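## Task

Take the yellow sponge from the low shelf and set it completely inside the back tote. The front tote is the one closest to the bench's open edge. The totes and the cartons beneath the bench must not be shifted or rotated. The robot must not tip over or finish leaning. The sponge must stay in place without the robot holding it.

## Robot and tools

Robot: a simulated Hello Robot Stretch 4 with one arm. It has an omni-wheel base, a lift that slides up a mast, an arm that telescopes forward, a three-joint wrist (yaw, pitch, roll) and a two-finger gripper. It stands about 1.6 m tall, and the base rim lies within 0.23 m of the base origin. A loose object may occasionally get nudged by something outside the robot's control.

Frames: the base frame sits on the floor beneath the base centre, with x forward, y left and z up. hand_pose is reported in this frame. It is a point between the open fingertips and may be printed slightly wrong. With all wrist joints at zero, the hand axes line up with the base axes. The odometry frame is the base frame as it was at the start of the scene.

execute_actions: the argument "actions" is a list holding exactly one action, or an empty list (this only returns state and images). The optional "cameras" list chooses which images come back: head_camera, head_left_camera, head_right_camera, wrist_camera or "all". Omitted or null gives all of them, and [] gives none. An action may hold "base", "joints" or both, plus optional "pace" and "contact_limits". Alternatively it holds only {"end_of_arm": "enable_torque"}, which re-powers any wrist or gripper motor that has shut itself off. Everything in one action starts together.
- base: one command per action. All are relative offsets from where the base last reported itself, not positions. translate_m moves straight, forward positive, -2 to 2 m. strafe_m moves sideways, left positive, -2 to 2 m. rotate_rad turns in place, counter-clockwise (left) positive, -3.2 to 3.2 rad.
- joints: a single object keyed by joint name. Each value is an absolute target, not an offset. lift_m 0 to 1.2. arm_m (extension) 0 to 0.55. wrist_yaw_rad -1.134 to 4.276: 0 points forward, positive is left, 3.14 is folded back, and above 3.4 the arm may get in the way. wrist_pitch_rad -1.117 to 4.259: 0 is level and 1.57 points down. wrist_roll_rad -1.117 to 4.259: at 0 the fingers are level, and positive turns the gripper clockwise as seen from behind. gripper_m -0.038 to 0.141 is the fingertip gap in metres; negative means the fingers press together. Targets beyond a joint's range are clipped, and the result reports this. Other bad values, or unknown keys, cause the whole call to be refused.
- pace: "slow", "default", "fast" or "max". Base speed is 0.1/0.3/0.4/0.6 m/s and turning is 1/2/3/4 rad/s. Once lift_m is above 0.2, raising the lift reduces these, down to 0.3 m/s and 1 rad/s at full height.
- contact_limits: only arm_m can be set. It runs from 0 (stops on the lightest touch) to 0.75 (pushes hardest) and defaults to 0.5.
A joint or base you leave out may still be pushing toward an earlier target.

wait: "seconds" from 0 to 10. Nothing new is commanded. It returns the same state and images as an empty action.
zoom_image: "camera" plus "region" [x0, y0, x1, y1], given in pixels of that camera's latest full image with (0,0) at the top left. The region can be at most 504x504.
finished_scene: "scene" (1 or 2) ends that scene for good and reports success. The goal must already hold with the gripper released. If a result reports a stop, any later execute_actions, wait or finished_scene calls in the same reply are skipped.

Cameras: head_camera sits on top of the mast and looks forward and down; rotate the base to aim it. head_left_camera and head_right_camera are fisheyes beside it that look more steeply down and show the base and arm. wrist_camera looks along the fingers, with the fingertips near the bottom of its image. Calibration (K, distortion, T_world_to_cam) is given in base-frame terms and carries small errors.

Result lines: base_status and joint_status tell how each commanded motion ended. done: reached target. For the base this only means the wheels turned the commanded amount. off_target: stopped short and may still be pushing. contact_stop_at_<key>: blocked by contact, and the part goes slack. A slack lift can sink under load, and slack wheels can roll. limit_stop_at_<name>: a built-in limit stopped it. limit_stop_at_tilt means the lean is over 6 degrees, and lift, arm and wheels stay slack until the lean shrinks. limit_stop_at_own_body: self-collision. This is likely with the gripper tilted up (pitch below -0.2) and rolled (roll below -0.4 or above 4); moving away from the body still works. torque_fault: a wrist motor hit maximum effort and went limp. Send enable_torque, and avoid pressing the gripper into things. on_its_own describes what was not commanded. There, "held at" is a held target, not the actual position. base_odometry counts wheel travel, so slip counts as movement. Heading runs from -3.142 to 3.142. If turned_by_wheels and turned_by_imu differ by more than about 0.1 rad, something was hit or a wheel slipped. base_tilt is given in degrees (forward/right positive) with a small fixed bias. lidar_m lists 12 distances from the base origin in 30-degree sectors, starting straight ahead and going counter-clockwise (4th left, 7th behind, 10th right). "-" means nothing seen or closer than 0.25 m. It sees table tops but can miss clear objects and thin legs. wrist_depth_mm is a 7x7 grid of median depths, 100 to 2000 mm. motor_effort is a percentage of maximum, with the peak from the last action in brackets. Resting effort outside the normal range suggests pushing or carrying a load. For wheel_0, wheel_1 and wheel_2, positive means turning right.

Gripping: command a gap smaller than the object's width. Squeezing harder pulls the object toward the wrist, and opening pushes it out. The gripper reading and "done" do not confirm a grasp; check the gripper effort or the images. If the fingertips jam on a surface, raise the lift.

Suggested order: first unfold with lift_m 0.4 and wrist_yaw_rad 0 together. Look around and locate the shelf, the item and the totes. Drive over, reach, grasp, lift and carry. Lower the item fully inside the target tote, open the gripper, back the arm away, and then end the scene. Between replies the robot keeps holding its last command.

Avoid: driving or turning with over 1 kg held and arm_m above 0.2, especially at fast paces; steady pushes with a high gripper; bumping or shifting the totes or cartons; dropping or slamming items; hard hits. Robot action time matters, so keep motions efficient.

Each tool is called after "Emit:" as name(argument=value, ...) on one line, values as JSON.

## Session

Emit:
execute_actions(actions=[])

Scene clock: 0.00 s.
base_odometry: x=+0.000 y=+0.000 heading=+0.000 (m, m, rad; odometry frame)
turned_by_wheels: +0.000 (rad since the last result)
turned_by_imu: +0.000 (rad since the last result)
base_tilt: forward=+0.4 right=-0.6 (deg)
lidar_m: 2.37 1.43 0.99 0.94 0.96 2.18 1.61 1.69 2.00 1.23 1.27 1.68
base_status: not commanded
joint_positions: lift_m=+0.263 arm_m=-0.002 wrist_yaw_rad=+3.183 wrist_pitch_rad=-0.005 wrist_roll_rad=+0.011 gripper_m=+0.057
joint_status: not commanded
motor_effort: lift_m=+17 arm_m=-1 wrist_yaw_rad=-1 wrist_pitch_rad=-7 wrist_roll_rad=-1 gripper_m=-2 wheel_0=+0 wheel_1=-1 wheel_2=+0 (%)
hand_pose: x=-0.1225 y=+0.0753 z=+0.4423 quat_wxyz=(-0.021, +0.002, +0.006, +1.000) (m; base frame)
wrist_depth_mm: - 141 209 - - - - / - - 139 - - - - / - 107 139 - - - - / - 116 139 - - - - / 189 141 - - - - - / 206 1808 1708 1618 209 1618 1537 / 204 1229 1098 1138 1118 1008 1078
pictures: head_camera, head_left_camera, head_right_camera, wrist_camera
camera_calibration (this result's frames):
wrist_camera: T_world_to_cam=[[-0.0833632, 0.995664, -0.0412797, -0.0553046], [-0.0252679, -0.0435225, -0.998733, 0.503735], [-0.996199, -0.0822145, 0.0287866, 0.0960746], [0, 0, 0, 1]] pos_world=[0.103827, 0.0848873, 0.498048]
Images, in order (width x height): head_camera 420x560, head_left_camera 420x672, head_right_camera 420x672, wrist_camera 616x392.

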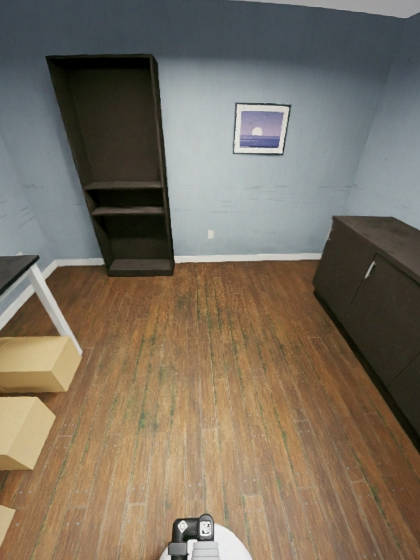

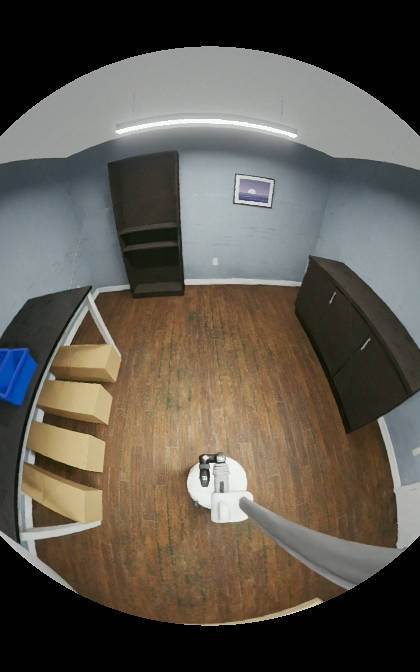

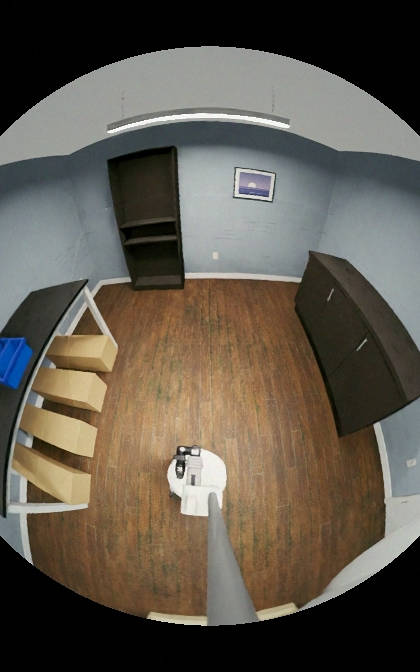

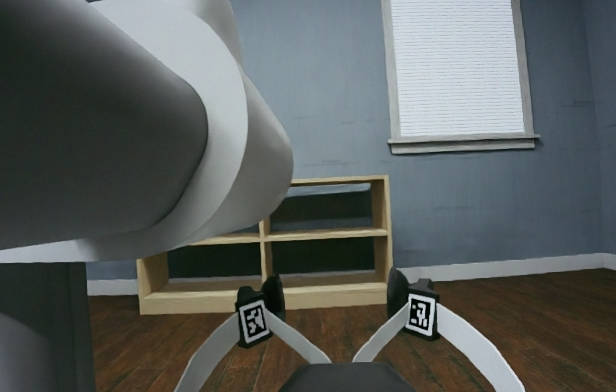

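The shelf is behind me.

Emit:
execute_actions(actions=[{"base": {"rotate_rad": 3.14}, "joints": {"lift_m": 0.9, "wrist_yaw_rad": 0, "gripper_m": 0.13, "wrist_pitch_rad": 0.6}}])

Scene clock: 5.70 s.
base_odometry: x=+0.000 y=+0.000 heading=+3.139 (m, m, rad; odometry frame)
turned_by_wheels: +3.139 (rad since the last result)
turned_by_imu: +3.169 (rad since the last result)
base_tilt: forward=+0.3 right=-0.7 (deg)
lidar_m: 1.64 1.68 2.00 1.24 1.28 1.72 2.39 1.39 0.99 0.92 0.95 2.15
base_status: done
joint_positions: lift_m=+0.900 arm_m=-0.001 wrist_yaw_rad=+0.000 wrist_pitch_rad=+0.602 wrist_roll_rad=+0.011 gripper_m=+0.130
joint_status: all done
motor_effort: lift_m=+23(22) arm_m=-1(1) wrist_yaw_rad=-1(6) wrist_pitch_rad=-5(4) wrist_roll_rad=-1(1) gripper_m=-6(1) wheel_0=-2(7) wheel_1=-3(9) wheel_2=-3(11) (%)
hand_pose: x=+0.4073 y=-0.0874 z=+0.9145 quat_wxyz=(+0.955, +0.005, +0.296, -0.002) (m; base frame)
wrist_depth_mm: 1661 1708 1756 1756 1756 1808 1808 / 1863 1808 1756 1708 1921 1983 1921 / 1921 1756 1756 1756 - - - / - 1863 1921 1863 1921 1808 1863 / 1808 1708 1708 1618 1618 1576 1464 / 1464 1397 214 1366 1336 195 1255 / 1255 1205 1182 1138 1160 1138 1098
pictures: head_camera, head_left_camera, head_right_camera, wrist_camera
camera_calibration (this result's frames):
wrist_camera: T_world_to_cam=[[0.0110317, -0.998271, -0.0577289, -0.0272752], [-0.54703, 0.0423023, -0.836043, 1.05284], [0.83704, 0.0408024, -0.545618, 0.386294], [0, 0, 0, 1]] pos_world=[0.252894, -0.0875275, 1.08942]
Images, in order (width x height): head_camera 420x560, head_left_camera 420x672, head_right_camera 420x672, wrist_camera 616x392.

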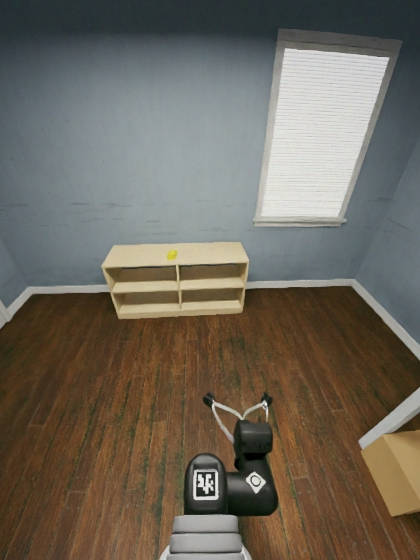

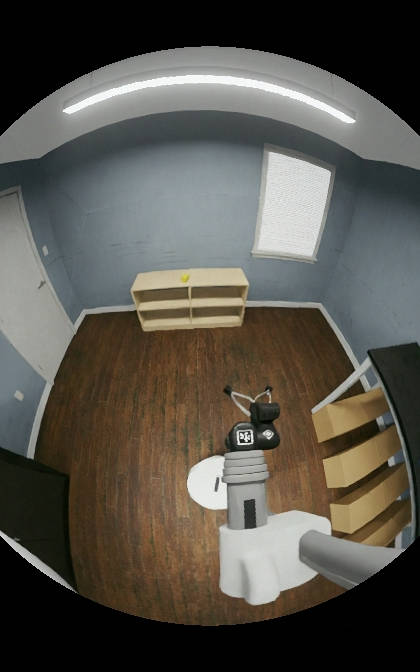

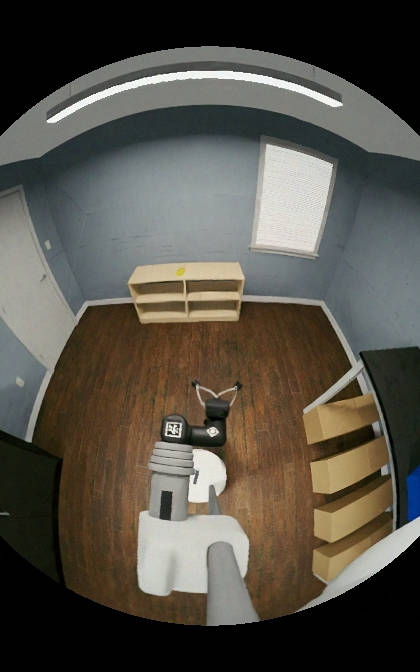

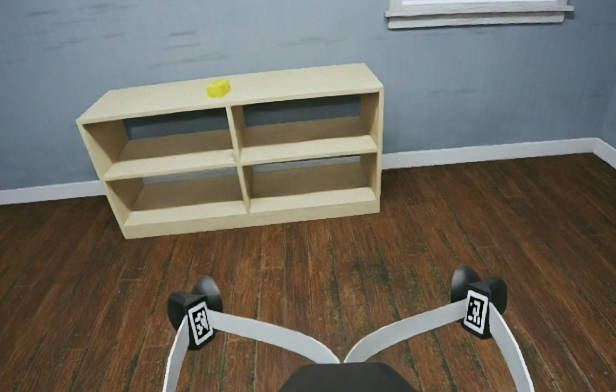

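Emit:
execute_actions(actions=[{"base": {"rotate_rad": 0.08}, "joints": {"wrist_pitch_rad": 1.57}}], cameras=[])

Emit:
execute_actions(actions=[{"base": {"strafe_m": 0.257}, "pace": "fast"}], cameras=[])

Emit:
execute_actions(actions=[{"base": {"translate_m": 1.22}, "joints": {"arm_m": 0.25}, "pace": "fast"}])

Scene clock: 19.33 s.
base_odometry: x=+0.000 y=+0.000 heading=-3.064 (m, m, rad; odometry frame)
turned_by_wheels: +0.079 (rad since the last result)
turned_by_imu: +0.081 (rad since the last result)
base_tilt: forward=+0.3 right=-0.5 (deg)
lidar_m: 1.64 1.71 1.94 1.23 1.31 1.87 2.39 1.32 0.95 0.92 0.98 1.71
base_status: done
joint_positions: lift_m=+0.900 arm_m=-0.001 wrist_yaw_rad=+0.000 wrist_pitch_rad=+1.569 wrist_roll_rad=+0.011 gripper_m=+0.130
joint_status: all done
motor_effort: lift_m=+23(23) arm_m=-1(1) wrist_yaw_rad=+0(1) wrist_pitch_rad=+2(4) wrist_roll_rad=-1(1) gripper_m=-3(1) wheel_0=-2(4) wheel_1=-3(8) wheel_2=-4(12) (%)
hand_pose: x=+0.1698 y=-0.0874 z=+0.7893 quat_wxyz=(+0.708, +0.004, +0.707, -0.004) (m; base frame)
wrist_depth_mm: 1042 1060 1060 1025 1025 1008 991 / 1060 1060 1042 1008 1042 1008 991 / 1060 1060 1042 1025 1008 1008 991 / 1042 1078 1042 1042 991 991 1008 / 1060 1042 1042 798 1008 1008 991 / 1060 1042 214 798 798 195 976 / 1060 1025 820 676 991 976 976
pictures: none
No camera images: the call's "cameras" was empty. Leave "cameras" out to get every camera's image.

Scene clock: 21.27 s.
base_odometry: x=+0.020 y=-0.256 heading=-3.064 (m, m, rad; odometry frame)
turned_by_wheels: +0.000 (rad since the last result)
turned_by_imu: +0.002 (rad since the last result)
base_tilt: forward=+0.3 right=-0.6 (deg)
lidar_m: 1.63 1.70 1.66 0.98 1.03 1.48 2.40 1.66 1.23 1.19 1.26 1.72
base_status: done
joint_positions: lift_m=+0.900 arm_m=-0.001 wrist_yaw_rad=+0.000 wrist_pitch_rad=+1.570 wrist_roll_rad=+0.011 gripper_m=+0.130
joint_status: not commanded
motor_effort: lift_m=+23(24) arm_m=-1(1) wrist_yaw_rad=-1(1) wrist_pitch_rad=+0(3) wrist_roll_rad=-1(1) gripper_m=+0(1) wheel_0=-1(10) wheel_1=+2(12) wheel_2=+0(3) (%)
hand_pose: x=+0.1697 y=-0.0874 z=+0.7894 quat_wxyz=(+0.707, +0.004, +0.707, -0.004) (m; base frame)
wrist_depth_mm: 1078 1060 1042 1042 1008 1025 991 / 1060 1060 1042 1060 1025 1008 991 / 1060 1060 1060 1008 1025 1025 1008 / 1060 1042 1025 1042 1025 1008 1008 / 1078 1060 1025 809 1008 991 991 / 1078 1060 214 798 809 195 976 / 1060 1025 820 683 991 1008 991
pictures: none
No camera images: the call's "cameras" was empty. Leave "cameras" out to get every camera's image.

Scene clock: 25.87 s.
base_odometry: x=-1.197 y=-0.351 heading=-3.064 (m, m, rad; odometry frame)
turned_by_wheels: +0.000 (rad since the last result)
turned_by_imu: -0.003 (rad since the last result)
base_tilt: forward=+0.4 right=-0.5 (deg)
lidar_m: 0.41 0.45 0.63 1.57 1.68 1.67 3.72 1.69 1.41 2.15 0.61 0.44
base_status: done
joint_positions: lift_m=+0.900 arm_m=+0.249 wrist_yaw_rad=+0.000 wrist_pitch_rad=+1.570 wrist_roll_rad=+0.011 gripper_m=+0.130
joint_status: all done
motor_effort: lift_m=+22(22) arm_m=+4(1) wrist_yaw_rad=-1(0) wrist_pitch_rad=-1(1) wrist_roll_rad=-1(1) gripper_m=-1(2) wheel_0=+0(5) wheel_1=+2(7) wheel_2=+0(15) (%)
hand_pose: x=+0.4205 y=-0.0874 z=+0.7894 quat_wxyz=(+0.707, +0.004, +0.707, -0.004) (m; base frame)
wrist_depth_mm: 418 418 407 404 399 394 392 / 421 413 413 404 399 397 392 / 418 415 410 359 399 394 394 / 418 415 410 402 399 394 387 / 418 1042 1025 1008 1008 1008 991 / 1078 1060 213 1042 1042 195 1008 / 1060 1060 878 788 1008 1008 991
pictures: head_camera, head_left_camera, head_right_camera, wrist_camera
camera_calibration (this result's frames):
wrist_camera: T_world_to_cam=[[-0.0412545, -0.998282, -0.0416135, -0.0254365], [-0.998839, 0.0422426, -0.023151, 0.503763], [0.0248691, 0.0406102, -0.998866, 1.00623], [0, 0, 0, 1]] pos_world=[0.477105, -0.0875364, 1.0157]
Images, in order (width x height): head_camera 420x560, head_left_camera 420x672, head_right_camera 420x672, wrist_camera 616x392.

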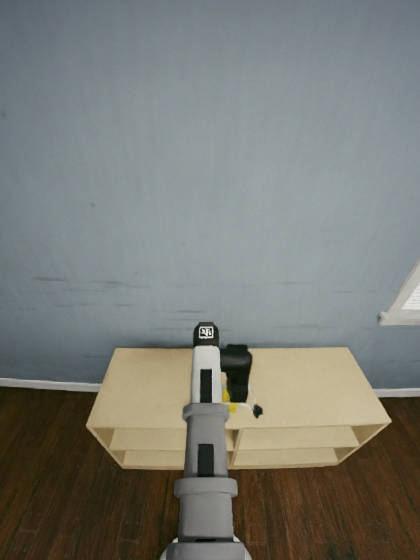

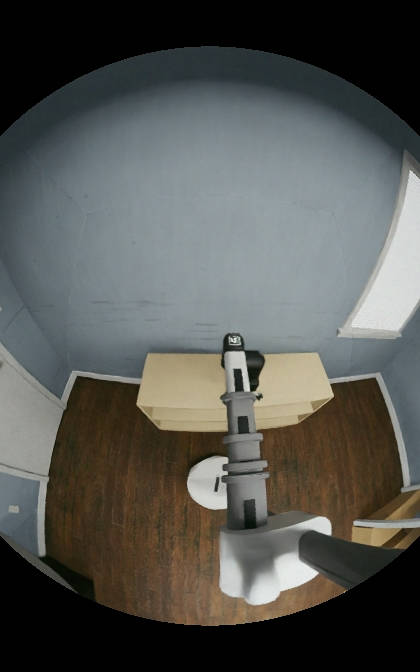

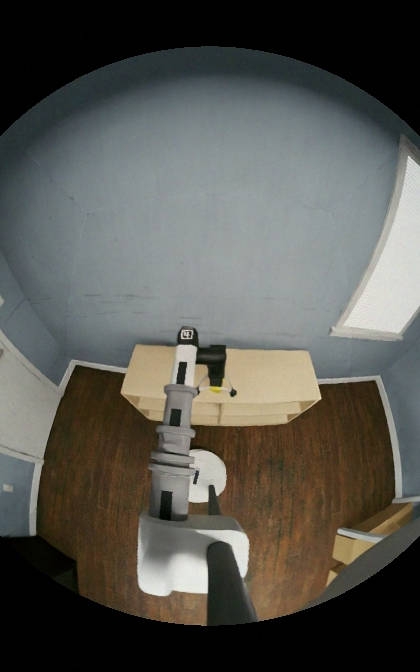

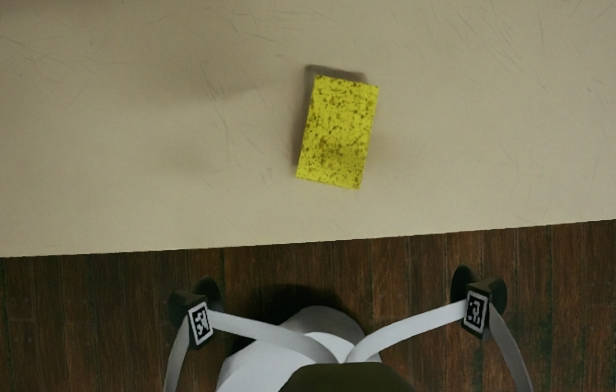

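Emit:
execute_actions(actions=[{"joints": {"arm_m": 0.374, "wrist_roll_rad": 0.19, "lift_m": 0.83}}], cameras=["wrist_camera"])

Scene clock: 33.43 s.
base_odometry: x=-1.197 y=-0.351 heading=-3.064 (m, m, rad; odometry frame)
turned_by_wheels: +0.000 (rad since the last result)
turned_by_imu: +0.001 (rad since the last result)
base_tilt: forward=+0.3 right=-0.6 (deg)
lidar_m: 0.42 0.45 0.63 1.57 1.68 1.67 3.71 1.71 1.44 2.16 0.62 0.45
base_status: not commanded
joint_positions: lift_m=+0.830 arm_m=+0.373 wrist_yaw_rad=+0.000 wrist_pitch_rad=+1.570 wrist_roll_rad=+0.190 gripper_m=+0.130
joint_status: all done
motor_effort: lift_m=+13(24) arm_m=+4(0) wrist_yaw_rad=-1(1) wrist_pitch_rad=+1(0) wrist_roll_rad=+1(2) gripper_m=-3(0) wheel_0=+0(0) wheel_1=+2(1) wheel_2=+0(0) (%)
hand_pose: x=+0.5444 y=-0.0874 z=+0.7201 quat_wxyz=(+0.704, +0.067, +0.704, -0.067) (m; base frame)
wrist_depth_mm: 418 347 338 332 329 327 325 / 347 343 338 334 332 327 325 / 345 342 336 334 330 329 322 / 345 342 338 330 327 325 324 / 345 340 338 332 325 325 324 / 345 342 213 332 286 196 324 / 345 340 336 332 329 917 917
pictures: wrist_camera
camera_calibration (this result's frames):
wrist_camera: T_world_to_cam=[[-0.217571, -0.975151, -0.0417523, 0.0749047], [-0.975533, 0.218643, -0.023033, 0.628584], [0.0315895, 0.0357194, -0.998862, 0.929886], [0, 0, 0, 1]] pos_world=[0.600127, -0.0976067, 0.946434]
Images, in order (width x height): wrist_camera 616x392.

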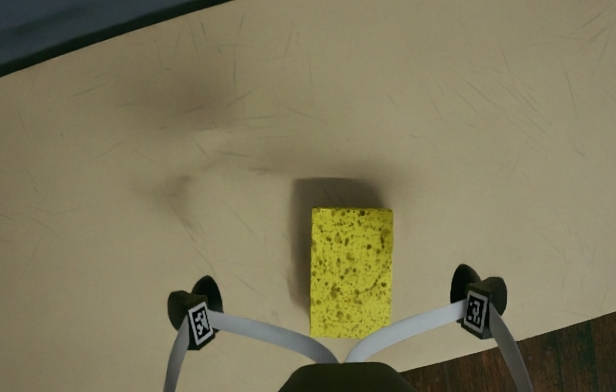

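Emit:
execute_actions(actions=[{"base": {"strafe_m": -0.012}, "joints": {"lift_m": 0.757}, "pace": "slow"}], cameras=["wrist_camera"])

Emit:
execute_actions(actions=[{"joints": {"gripper_m": 0.02}}], cameras=["wrist_camera"])

Scene clock: 41.67 s.
base_odometry: x=-1.197 y=-0.339 heading=-3.064 (m, m, rad; odometry frame)
turned_by_wheels: +0.000 (rad since the last result)
turned_by_imu: +0.001 (rad since the last result)
base_tilt: forward=+0.3 right=-0.6 (deg)
lidar_m: 0.42 0.45 0.62 1.58 1.68 1.67 3.71 1.72 1.42 2.15 0.62 0.43
base_status: done
joint_positions: lift_m=+0.757 arm_m=+0.373 wrist_yaw_rad=+0.000 wrist_pitch_rad=+1.570 wrist_roll_rad=+0.190 gripper_m=+0.130
joint_status: all done
motor_effort: lift_m=+13(13) arm_m=+4(4) wrist_yaw_rad=-1(1) wrist_pitch_rad=+0(0) wrist_roll_rad=+0(0) gripper_m=-3(1) wheel_0=+3(7) wheel_1=-3(7) wheel_2=+0(1) (%)
hand_pose: x=+0.5444 y=-0.0874 z=+0.6472 quat_wxyz=(+0.704, +0.067, +0.704, -0.067) (m; base frame)
wrist_depth_mm: 270 266 263 260 258 255 251 / 270 266 264 260 258 254 253 / 270 266 263 262 257 253 252 / 271 264 264 259 257 253 252 / 270 265 263 215 255 254 252 / 268 266 214 214 213 195 252 / 267 266 262 213 255 254 250
pictures: wrist_camera
camera_calibration (this result's frames):
wrist_camera: T_world_to_cam=[[-0.217572, -0.975151, -0.0417523, 0.0718588], [-0.975533, 0.218643, -0.023033, 0.626905], [0.0315895, 0.0357194, -0.998862, 0.857003], [0, 0, 0, 1]] pos_world=[0.600128, -0.0976067, 0.873468]
Images, in order (width x height): wrist_camera 616x392.

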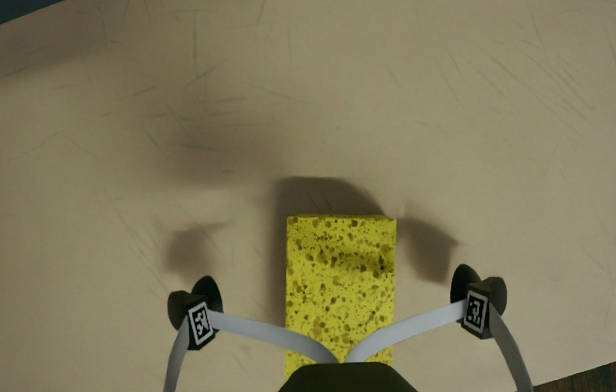

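Scene clock: 43.67 s.
base_odometry: x=-1.197 y=-0.339 heading=-3.064 (m, m, rad; odometry frame)
turned_by_wheels: +0.000 (rad since the last result)
turned_by_imu: +0.000 (rad since the last result)
base_tilt: forward=+0.3 right=-0.6 (deg)
lidar_m: 0.42 0.45 0.60 1.57 1.66 1.65 3.72 1.70 1.41 2.14 0.60 0.44
base_status: not commanded
joint_positions: lift_m=+0.757 arm_m=+0.373 wrist_yaw_rad=+0.000 wrist_pitch_rad=+1.570 wrist_roll_rad=+0.190 gripper_m=+0.020
joint_status: all done
motor_effort: lift_m=+13(13) arm_m=+4(4) wrist_yaw_rad=-2(2) wrist_pitch_rad=-1(1) wrist_roll_rad=+0(0) gripper_m=-18(17) wheel_0=+3(3) wheel_1=-3(3) wheel_2=+0(0) (%)
hand_pose: x=+0.5444 y=-0.0874 z=+0.6472 quat_wxyz=(+0.704, +0.067, +0.704, -0.067) (m; base frame)
wrist_depth_mm: 270 266 263 260 259 254 253 / 268 266 262 258 256 255 253 / 270 266 263 260 256 254 254 / 268 265 262 260 256 254 253 / 268 265 263 204 256 254 252 / 268 267 263 203 201 252 252 / 267 266 259 203 202 252 252
pictures: wrist_camera
camera_calibration (this result's frames):
wrist_camera: T_world_to_cam=[[-0.217571, -0.975151, -0.0417523, 0.0718588], [-0.975533, 0.218643, -0.023033, 0.626905], [0.0315895, 0.0357194, -0.998862, 0.857003], [0, 0, 0, 1]] pos_world=[0.600128, -0.0976067, 0.873468]
Images, in order (width x height): wrist_camera 616x392.

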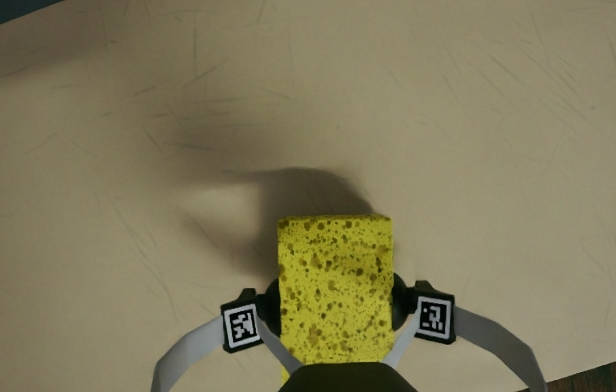

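Emit:
execute_actions(actions=[{"joints": {"lift_m": 0.85}}], cameras=[])

Emit:
execute_actions(actions=[{"base": {"translate_m": -1.58}, "joints": {"arm_m": 0.0, "wrist_roll_rad": 0.0, "lift_m": 1.0}, "pace": "fast"}], cameras=["wrist_camera"])

Emit:
execute_actions(actions=[{"base": {"rotate_rad": -1.56}}])

Scene clock: 52.97 s.
base_odometry: x=-1.197 y=-0.339 heading=-3.064 (m, m, rad; odometry frame)
turned_by_wheels: +0.000 (rad since the last result)
turned_by_imu: +0.001 (rad since the last result)
base_tilt: forward=+0.3 right=-0.6 (deg)
lidar_m: 0.43 0.46 0.62 1.58 1.69 1.66 3.71 1.72 1.41 2.14 0.60 0.43
base_status: not commanded
joint_positions: lift_m=+0.850 arm_m=+0.373 wrist_yaw_rad=+0.000 wrist_pitch_rad=+1.570 wrist_roll_rad=+0.190 gripper_m=+0.020
joint_status: all done
motor_effort: lift_m=+23(27) arm_m=+4(4) wrist_yaw_rad=-2(1) wrist_pitch_rad=+1(0) wrist_roll_rad=+1(0) gripper_m=-19(18) wheel_0=+2(3) wheel_1=-3(3) wheel_2=+0(0) (%)
hand_pose: x=+0.5444 y=-0.0874 z=+0.7393 quat_wxyz=(+0.704, +0.067, +0.704, -0.067) (m; base frame)
wrist_depth_mm: 427 436 357 351 349 345 342 / 364 362 359 355 349 345 340 / 366 359 357 355 349 345 340 / 364 362 355 353 349 345 343 / 366 364 357 204 345 345 342 / 364 357 355 204 201 343 342 / 364 362 355 202 201 946 931
pictures: none
No camera images: the call's "cameras" was empty. Leave "cameras" out to get every camera's image.

Scene clock: 58.40 s.
base_odometry: x=+0.378 y=-0.217 heading=-3.064 (m, m, rad; odometry frame)
turned_by_wheels: +0.000 (rad since the last result)
turned_by_imu: +0.005 (rad since the last result)
base_tilt: forward=+0.4 right=-0.6 (deg)
lidar_m: 2.00 2.25 1.05 0.99 1.06 1.51 2.07 2.08 1.21 1.17 1.23 2.08
base_status: done
joint_positions: lift_m=+1.000 arm_m=+0.001 wrist_yaw_rad=+0.000 wrist_pitch_rad=+1.570 wrist_roll_rad=+0.000 gripper_m=+0.020
joint_status: all done
motor_effort: lift_m=+22(26) arm_m=-4(6) wrist_yaw_rad=+0(2) wrist_pitch_rad=+0(1) wrist_roll_rad=-1(5) gripper_m=-17(18) wheel_0=-2(4) wheel_1=-2(7) wheel_2=-1(14) (%)
hand_pose: x=+0.1718 y=-0.0874 z=+0.8893 quat_wxyz=(+0.707, +0.000, +0.707, +0.000) (m; base frame)
wrist_depth_mm: 1182 1160 1118 1138 1118 1098 1098 / 1182 1160 1160 1118 1098 1098 1098 / 1182 1182 1138 1118 1098 1118 1078 / 1160 1160 1138 1138 1160 1098 1098 / 1205 1160 1138 203 1118 1098 1098 / 1182 1160 931 202 202 1078 1118 / 1182 1138 1138 203 201 1098 1098
pictures: wrist_camera
camera_calibration (this result's frames):
wrist_camera: T_world_to_cam=[[-0.0305972, -0.998666, -0.0415936, -0.0334204], [-0.999241, 0.0315654, -0.022825, 0.256474], [0.0241075, 0.0408636, -0.998874, 1.11242], [0, 0, 0, 1]] pos_world=[0.228439, -0.0869292, 1.11564]
Images, in order (width x height): wrist_camera 616x392.

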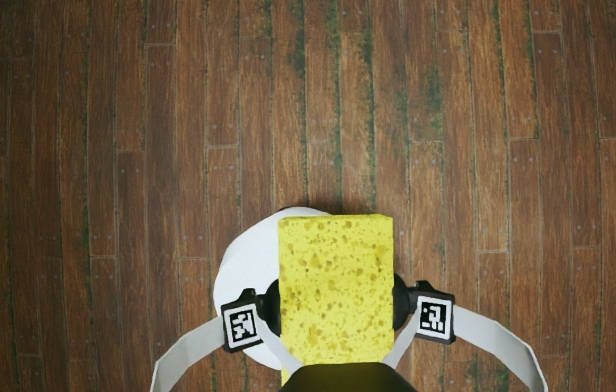

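Scene clock: 60.67 s.
base_odometry: x=+0.378 y=-0.217 heading=+1.660 (m, m, rad; odometry frame)
turned_by_wheels: -1.559 (rad since the last result)
turned_by_imu: -1.573 (rad since the last result)
base_tilt: forward=+0.3 right=-0.5 (deg)
lidar_m: 1.15 1.24 2.11 2.00 2.27 1.05 1.00 1.04 1.51 2.06 2.09 1.20
base_status: done
joint_positions: lift_m=+1.000 arm_m=+0.001 wrist_yaw_rad=+0.000 wrist_pitch_rad=+1.570 wrist_roll_rad=+0.000 gripper_m=+0.020
joint_status: not commanded
motor_effort: lift_m=+23(22) arm_m=-4(4) wrist_yaw_rad=-1(1) wrist_pitch_rad=-2(1) wrist_roll_rad=-2(1) gripper_m=-18(17) wheel_0=+2(9) wheel_1=+4(9) wheel_2=+4(9) (%)
hand_pose: x=+0.1718 y=-0.0874 z=+0.8894 quat_wxyz=(+0.707, +0.000, +0.707, +0.000) (m; base frame)
wrist_depth_mm: 1160 1182 1160 1138 1118 1098 1098 / 1182 1138 1160 1138 1098 1098 1098 / 1182 1182 1160 1118 1098 1098 1078 / 1138 1138 1138 1118 1118 1118 1078 / 1182 1138 1138 203 1098 1098 1098 / 1182 1138 904 203 202 1098 1098 / 1182 1138 1118 202 202 1098 1078
pictures: head_camera, head_left_camera, head_right_camera, wrist_camera
camera_calibration (this result's frames):
wrist_camera: T_world_to_cam=[[-0.0303987, -0.998672, -0.0415951, -0.0334519], [-0.999246, 0.031369, -0.0228758, 0.25654], [0.0241502, 0.0408683, -0.998873, 1.11243], [0, 0, 0, 1]] pos_world=[0.228464, -0.086918, 1.11565]
Images, in order (width x height): head_camera 420x560, head_left_camera 420x672, head_right_camera 420x672, wrist_camera 616x392.

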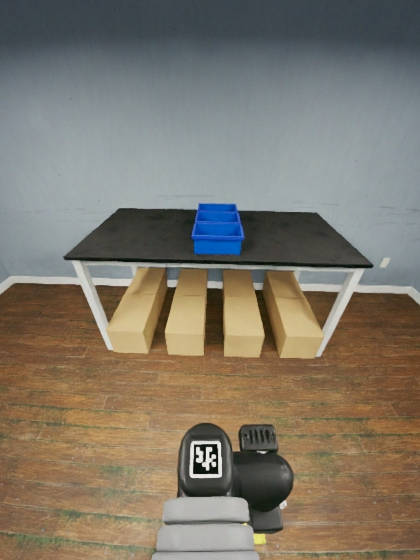

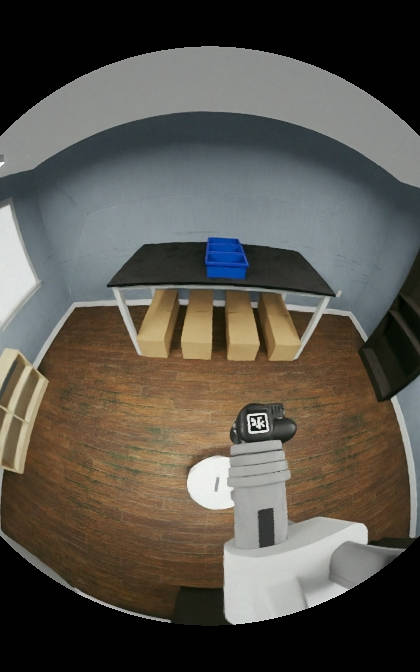

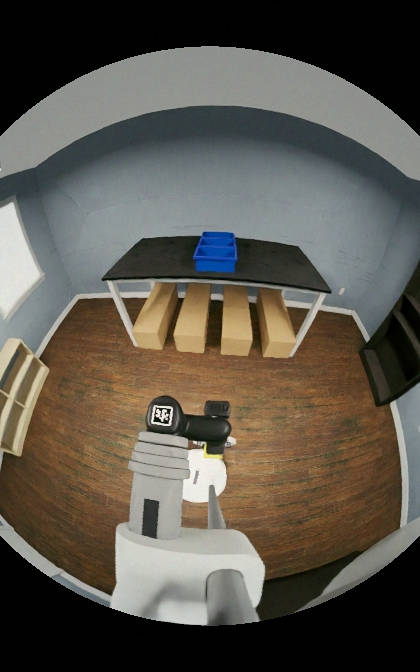

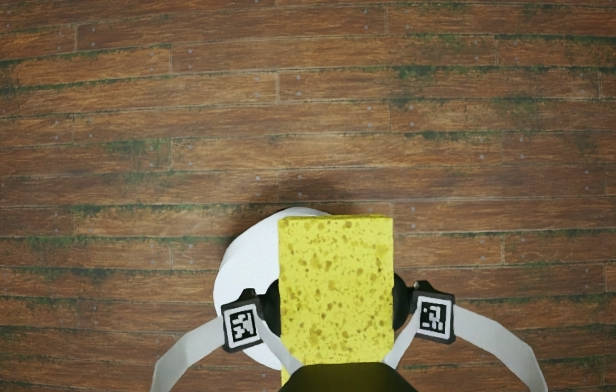

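Emit:
execute_actions(actions=[{"base": {"translate_m": 0.85}, "joints": {"lift_m": 1.2}, "pace": "fast"}], cameras=["wrist_camera", "head_right_camera"])

Emit:
execute_actions(actions=[{"joints": {"arm_m": 0.2}}], cameras=["wrist_camera", "head_right_camera"])

Scene clock: 70.30 s.
base_odometry: x=+0.302 y=+0.630 heading=+1.660 (m, m, rad; odometry frame)
turned_by_wheels: +0.000 (rad since the last result)
turned_by_imu: -0.001 (rad since the last result)
base_tilt: forward=+0.4 right=-0.6 (deg)
lidar_m: 0.32 0.34 0.50 2.03 2.12 2.61 1.86 1.97 2.41 2.01 0.45 0.35
base_status: done
joint_positions: lift_m=+1.200 arm_m=+0.001 wrist_yaw_rad=+0.000 wrist_pitch_rad=+1.570 wrist_roll_rad=+0.000 gripper_m=+0.020
joint_status: all done
motor_effort: lift_m=+23(26) arm_m=-4(4) wrist_yaw_rad=-1(1) wrist_pitch_rad=+0(1) wrist_roll_rad=-2(2) gripper_m=-18(17) wheel_0=+3(7) wheel_1=+2(8) wheel_2=+0(13) (%)
hand_pose: x=+0.1718 y=-0.0874 z=+1.0893 quat_wxyz=(+0.707, +0.000, +0.707, +0.000) (m; base frame)
wrist_depth_mm: 413 410 373 379 392 394 389 / 418 413 407 404 397 392 389 / 1098 1098 1060 1366 1042 1160 1042 / 1397 1336 1366 1336 1336 1336 1308 / 1430 1397 1366 203 1308 1336 1308 / 1366 1336 1308 203 202 1336 1281 / 1397 1366 1336 202 201 1308 1308
pictures: head_right_camera, wrist_camera
camera_calibration (this result's frames):
wrist_camera: T_world_to_cam=[[-0.0304342, -0.998671, -0.0415952, -0.0251281], [-0.999245, 0.0314047, -0.0228808, 0.261097], [0.0241566, 0.0408675, -0.998873, 1.31219], [0, 0, 0, 1]] pos_world=[0.228437, -0.0869201, 1.31564]
Images, in order (width x height): head_right_camera 420x672, wrist_camera 616x392.

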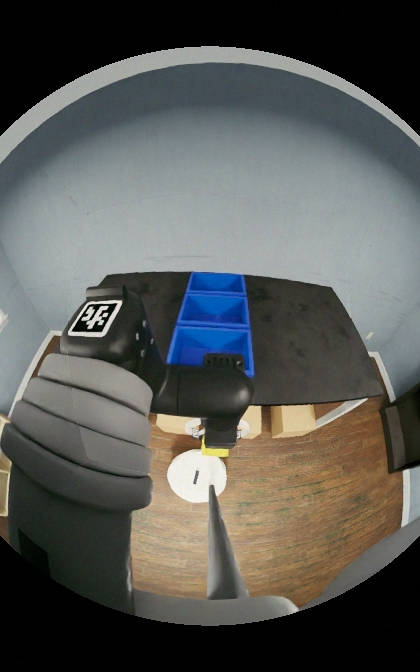

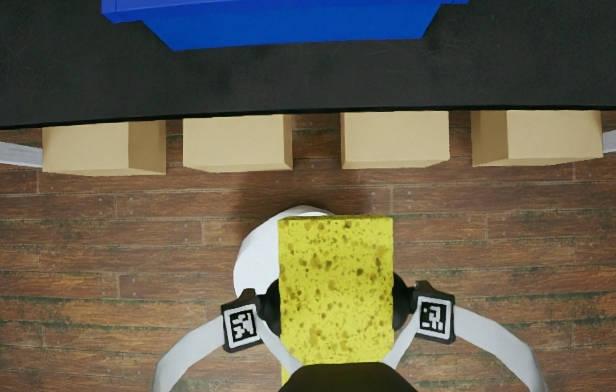

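Scene clock: 72.00 s.
base_odometry: x=+0.302 y=+0.630 heading=+1.660 (m, m, rad; odometry frame)
turned_by_wheels: +0.000 (rad since the last result)
turned_by_imu: +0.000 (rad since the last result)
base_tilt: forward=+0.3 right=-0.6 (deg)
lidar_m: 0.32 0.34 0.49 2.02 2.11 2.61 1.88 1.97 2.41 2.01 0.45 0.34
base_status: not commanded
joint_positions: lift_m=+1.200 arm_m=+0.199 wrist_yaw_rad=+0.000 wrist_pitch_rad=+1.570 wrist_roll_rad=+0.000 gripper_m=+0.020
joint_status: all done
motor_effort: lift_m=+23(23) arm_m=+4(5) wrist_yaw_rad=-1(1) wrist_pitch_rad=-1(1) wrist_roll_rad=-2(2) gripper_m=-21(17) wheel_0=+2(2) wheel_1=+2(1) wheel_2=+1(0) (%)
hand_pose: x=+0.3704 y=-0.0874 z=+1.0893 quat_wxyz=(+0.707, +0.000, +0.707, +0.000) (m; base frame)
wrist_depth_mm: 413 294 312 319 320 317 389 / 418 324 402 397 394 332 387 / 415 324 402 394 394 338 387 / 413 322 402 397 394 310 384 / 413 410 345 203 273 387 387 / 1397 1336 402 202 201 392 1281 / 1397 1366 1138 203 201 1308 1308
pictures: head_right_camera, wrist_camera
camera_calibration (this result's frames):
wrist_camera: T_world_to_cam=[[-0.0301285, -0.99868, -0.0416015, -0.0191892], [-0.999249, 0.0311075, -0.0230896, 0.459807], [0.0243532, 0.0408746, -0.998867, 1.30731], [0, 0, 0, 1]] pos_world=[0.427047, -0.0869031, 1.31565]
Images, in order (width x height): head_right_camera 420x672, wrist_camera 616x392.

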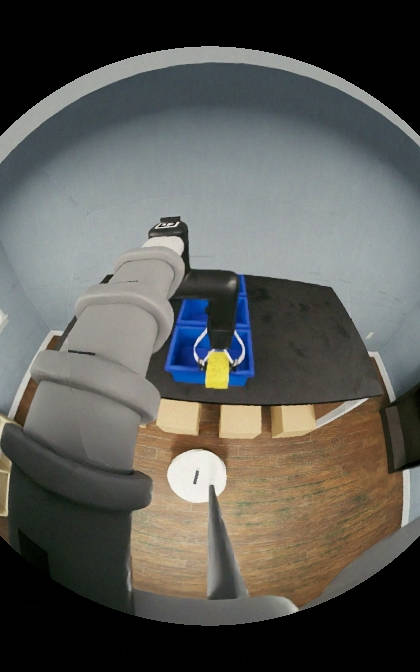

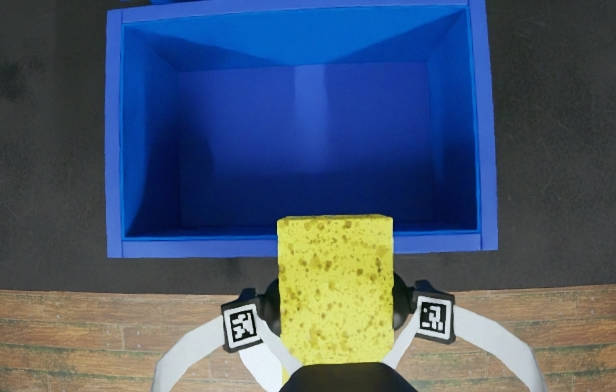

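Emit:
execute_actions(actions=[{"base": {"translate_m": 0.06}, "joints": {"arm_m": 0.55}, "pace": "slow"}], cameras=["wrist_camera", "head_right_camera"])

Scene clock: 81.07 s.
base_odometry: x=+0.297 y=+0.689 heading=+1.660 (m, m, rad; odometry frame)
turned_by_wheels: +0.000 (rad since the last result)
turned_by_imu: +0.001 (rad since the last result)
base_tilt: forward=+0.4 right=-0.7 (deg)
lidar_m: 0.25 0.26 0.40 2.01 2.12 2.65 1.93 2.05 2.40 0.91 0.35 0.26
base_status: done
joint_positions: lift_m=+1.200 arm_m=+0.548 wrist_yaw_rad=+0.000 wrist_pitch_rad=+1.570 wrist_roll_rad=+0.000 gripper_m=+0.020
joint_status: all done
joint sent to its limit — the command would take arm_m past its upper limit, so that joint was sent only as far as its limit.
motor_effort: lift_m=+23(23) arm_m=+4(6) wrist_yaw_rad=-2(1) wrist_pitch_rad=+1(1) wrist_roll_rad=-2(1) gripper_m=-17(17) wheel_0=+1(2) wheel_1=+4(4) wheel_2=-6(9) (%)
hand_pose: x=+0.7187 y=-0.0874 z=+1.0893 quat_wxyz=(+0.707, +0.000, +0.707, +0.000) (m; base frame)
wrist_depth_mm: 421 345 368 379 379 325 389 / 415 347 402 397 389 330 387 / 415 345 402 397 394 314 389 / 413 342 397 394 389 291 384 / 413 410 399 203 274 281 384 / 418 330 359 203 202 271 384 / 413 301 389 202 200 271 384
pictures: head_right_camera, wrist_camera
camera_calibration (this result's frames):
wrist_camera: T_world_to_cam=[[-0.0301421, -0.99868, -0.0416015, -0.0086849], [-0.999249, 0.0311211, -0.0230898, 0.807871], [0.024354, 0.0408743, -0.998867, 1.29883], [0, 0, 0, 1]] pos_world=[0.775371, -0.0869039, 1.31565]
Images, in order (width x height): head_right_camera 420x672, wrist_camera 616x392.

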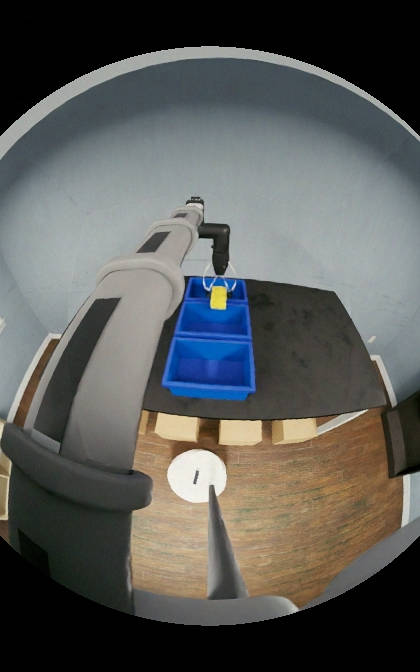

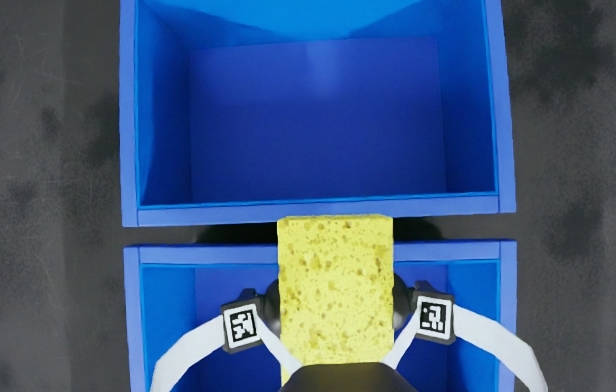

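Emit:
execute_actions(actions=[{"joints": {"wrist_pitch_rad": 1.02}}], cameras=["wrist_camera"])

Emit:
execute_actions(actions=[{"joints": {"lift_m": 1.09}}], cameras=["wrist_camera", "head_right_camera", "head_camera"])

Scene clock: 93.80 s.
base_odometry: x=+0.297 y=+0.689 heading=+1.660 (m, m, rad; odometry frame)
turned_by_wheels: +0.000 (rad since the last result)
turned_by_imu: +0.001 (rad since the last result)
base_tilt: forward=+0.3 right=-0.6 (deg)
lidar_m: 0.25 0.28 0.40 2.02 2.11 2.65 1.93 2.05 2.42 0.95 0.36 0.25
base_status: not commanded
joint_positions: lift_m=+1.200 arm_m=+0.548 wrist_yaw_rad=+0.000 wrist_pitch_rad=+1.022 wrist_roll_rad=+0.000 gripper_m=+0.020
joint_status: all done
motor_effort: lift_m=+23(23) arm_m=+4(4) wrist_yaw_rad=-1(1) wrist_pitch_rad=-4(8) wrist_roll_rad=-1(2) gripper_m=-20(16) wheel_0=+2(2) wheel_1=+4(4) wheel_2=-7(6) (%)
hand_pose: x=+0.8691 y=-0.0874 z=+1.1317 quat_wxyz=(+0.872, +0.000, +0.489, +0.000) (m; base frame)
wrist_depth_mm: 436 436 439 436 436 430 430 / 500 504 508 504 504 496 492 / 585 585 569 554 554 554 544 / 544 535 530 521 512 500 492 / 496 484 382 203 342 397 449 / 452 439 355 203 201 324 415 / 421 407 379 202 202 279 387
pictures: wrist_camera
camera_calibration (this result's frames):
wrist_camera: T_world_to_cam=[[-0.00409099, -0.998676, -0.051285, -0.0140599], [-0.840856, 0.0311936, -0.540359, 1.40682], [0.541243, 0.0409127, -0.83987, 0.708349], [0, 0, 0, 1]] pos_world=[0.799485, -0.0869055, 1.35439]
Images, in order (width x height): wrist_camera 616x392.

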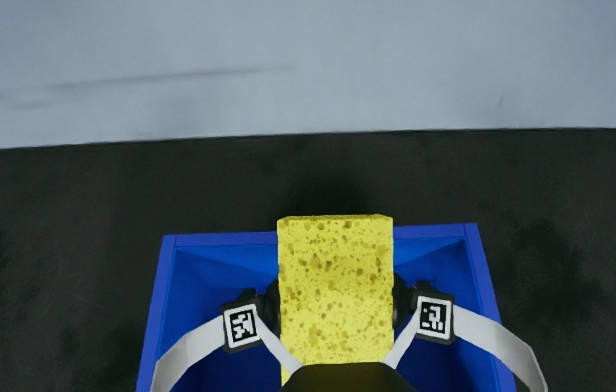

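Scene clock: 95.30 s.
base_odometry: x=+0.297 y=+0.689 heading=+1.660 (m, m, rad; odometry frame)
turned_by_wheels: +0.000 (rad since the last result)
turned_by_imu: +0.000 (rad since the last result)
base_tilt: forward=+0.4 right=-0.6 (deg)
lidar_m: 0.26 0.28 0.41 2.03 2.12 2.63 1.93 2.04 2.42 0.93 0.37 0.27
base_status: not commanded
joint_positions: lift_m=+1.090 arm_m=+0.548 wrist_yaw_rad=+0.000 wrist_pitch_rad=+1.022 wrist_roll_rad=+0.000 gripper_m=+0.020
joint_status: all done
motor_effort: lift_m=+13(19) arm_m=+4(4) wrist_yaw_rad=-1(1) wrist_pitch_rad=-6(4) wrist_roll_rad=-1(2) gripper_m=-15(18) wheel_0=+2(2) wheel_1=+4(4) wheel_2=-7(6) (%)
hand_pose: x=+0.8691 y=-0.0874 z=+1.0226 quat_wxyz=(+0.872, +0.000, +0.489, +0.000) (m; base frame)
wrist_depth_mm: 436 436 439 439 430 433 430 / 492 488 477 469 462 462 452 / 459 449 436 427 418 410 407 / 407 264 271 260 272 263 364 / 370 268 342 204 324 294 220 / 336 264 322 204 201 253 205 / 204 240 296 202 202 272 -
pictures: head_camera, head_right_camera, wrist_camera
camera_calibration (this result's frames):
wrist_camera: T_world_to_cam=[[-0.00408237, -0.998676, -0.0512857, -0.0196652], [-0.840765, 0.0311936, -0.540501, 1.34793], [0.541385, 0.0409127, -0.839779, 0.616421], [0, 0, 0, 1]] pos_world=[0.79949, -0.0869055, 1.24521]
Images, in order (width x height): head_camera 420x560, head_right_camera 420x672, wrist_camera 616x392.

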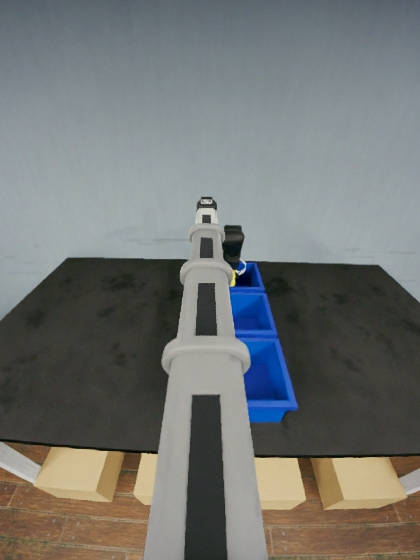

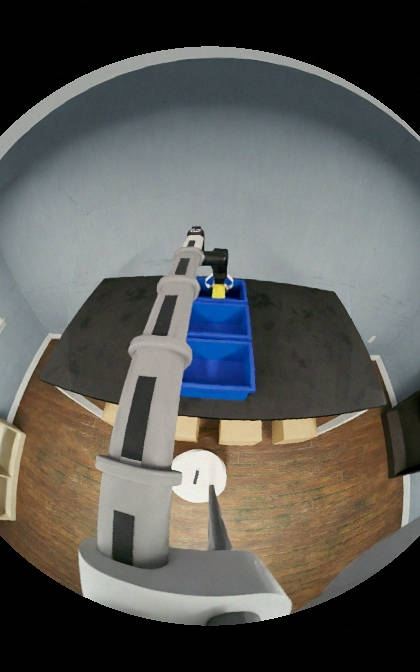

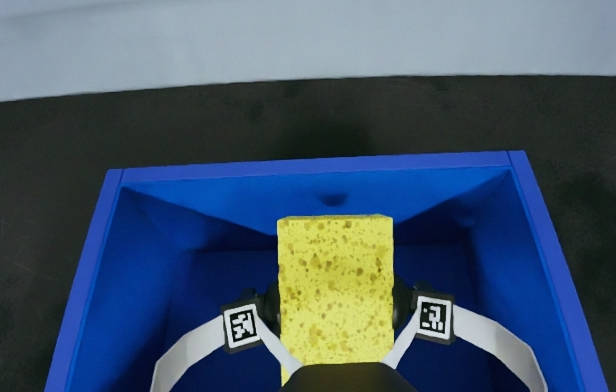

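Emit:
zoom_image(camera="head_right_camera", region=[160, 230, 280, 350])

Region (160, 230, 280, 350) of head_right_camera's 420x672 image, scaled by 4.200, with more detail than that image has.

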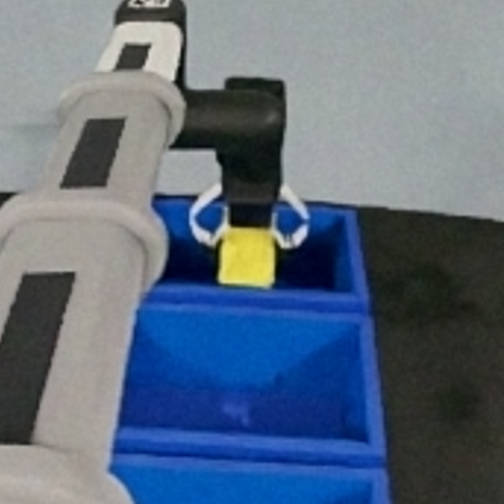

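Emit:
execute_actions(actions=[{"joints": {"lift_m": 1.06}, "pace": "slow"}], cameras=["wrist_camera", "head_right_camera"])

Emit:
zoom_image(camera="head_right_camera", region=[160, 230, 280, 350])

Scene clock: 105.47 s.
base_odometry: x=+0.297 y=+0.689 heading=+1.660 (m, m, rad; odometry frame)
turned_by_wheels: +0.000 (rad since the last result)
turned_by_imu: +0.001 (rad since the last result)
base_tilt: forward=+0.3 right=-0.6 (deg)
lidar_m: 0.25 0.25 0.38 2.02 2.11 2.66 1.93 2.04 2.42 0.95 0.36 0.27
base_status: not commanded
joint_positions: lift_m=+1.060 arm_m=+0.548 wrist_yaw_rad=+0.000 wrist_pitch_rad=+1.022 wrist_roll_rad=+0.000 gripper_m=+0.020
joint_status: all done
motor_effort: lift_m=+13(16) arm_m=+4(4) wrist_yaw_rad=-2(1) wrist_pitch_rad=-4(4) wrist_roll_rad=-1(2) gripper_m=-19(12) wheel_0=+2(2) wheel_1=+4(4) wheel_2=-6(7) (%)
hand_pose: x=+0.8691 y=-0.0874 z=+0.9926 quat_wxyz=(+0.872, +0.000, +0.489, +0.000) (m; base frame)
wrist_depth_mm: 436 436 436 436 433 433 433 / 459 455 442 436 421 418 413 / 413 407 237 239 231 230 362 / 362 255 271 260 273 263 206 / 209 267 320 204 303 294 205 / 189 263 294 203 201 252 206 / 182 239 270 202 202 257 -
pictures: head_right_camera, wrist_camera
camera_calibration (this result's frames):
wrist_camera: T_world_to_cam=[[-0.00408208, -0.998676, -0.0512856, -0.0212035], [-0.840765, 0.0311933, -0.540501, 1.33172], [0.541385, 0.0409128, -0.839779, 0.591238], [0, 0, 0, 1]] pos_world=[0.799491, -0.0869055, 1.21522]
Images, in order (width x height): head_right_camera 420x672, wrist_camera 616x392.

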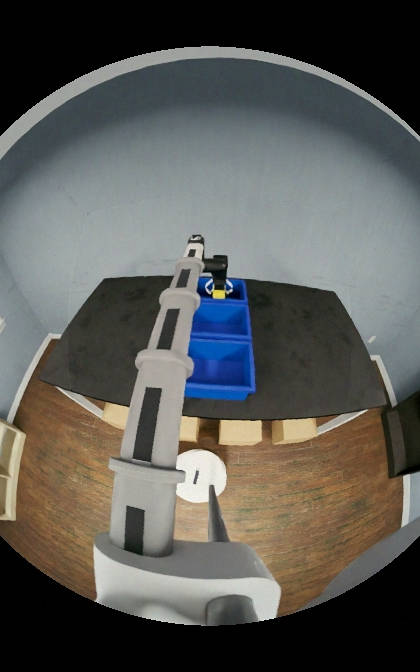

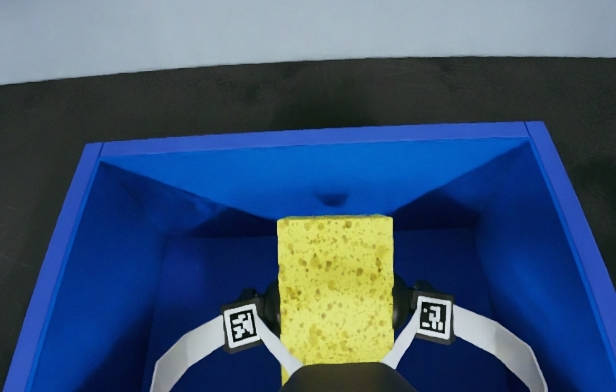

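Region (160, 230, 280, 350) of head_right_camera's 420x672 image, scaled by 4.200, with more detail than that image has.

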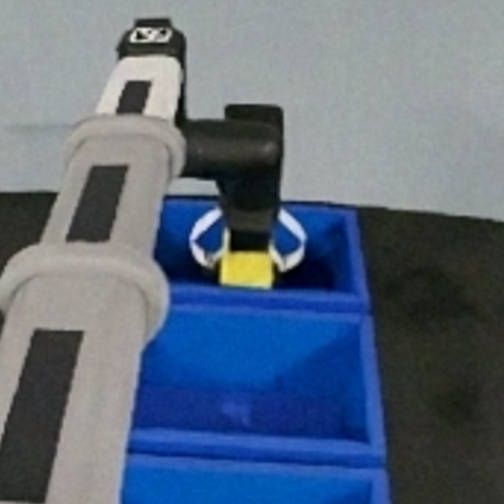

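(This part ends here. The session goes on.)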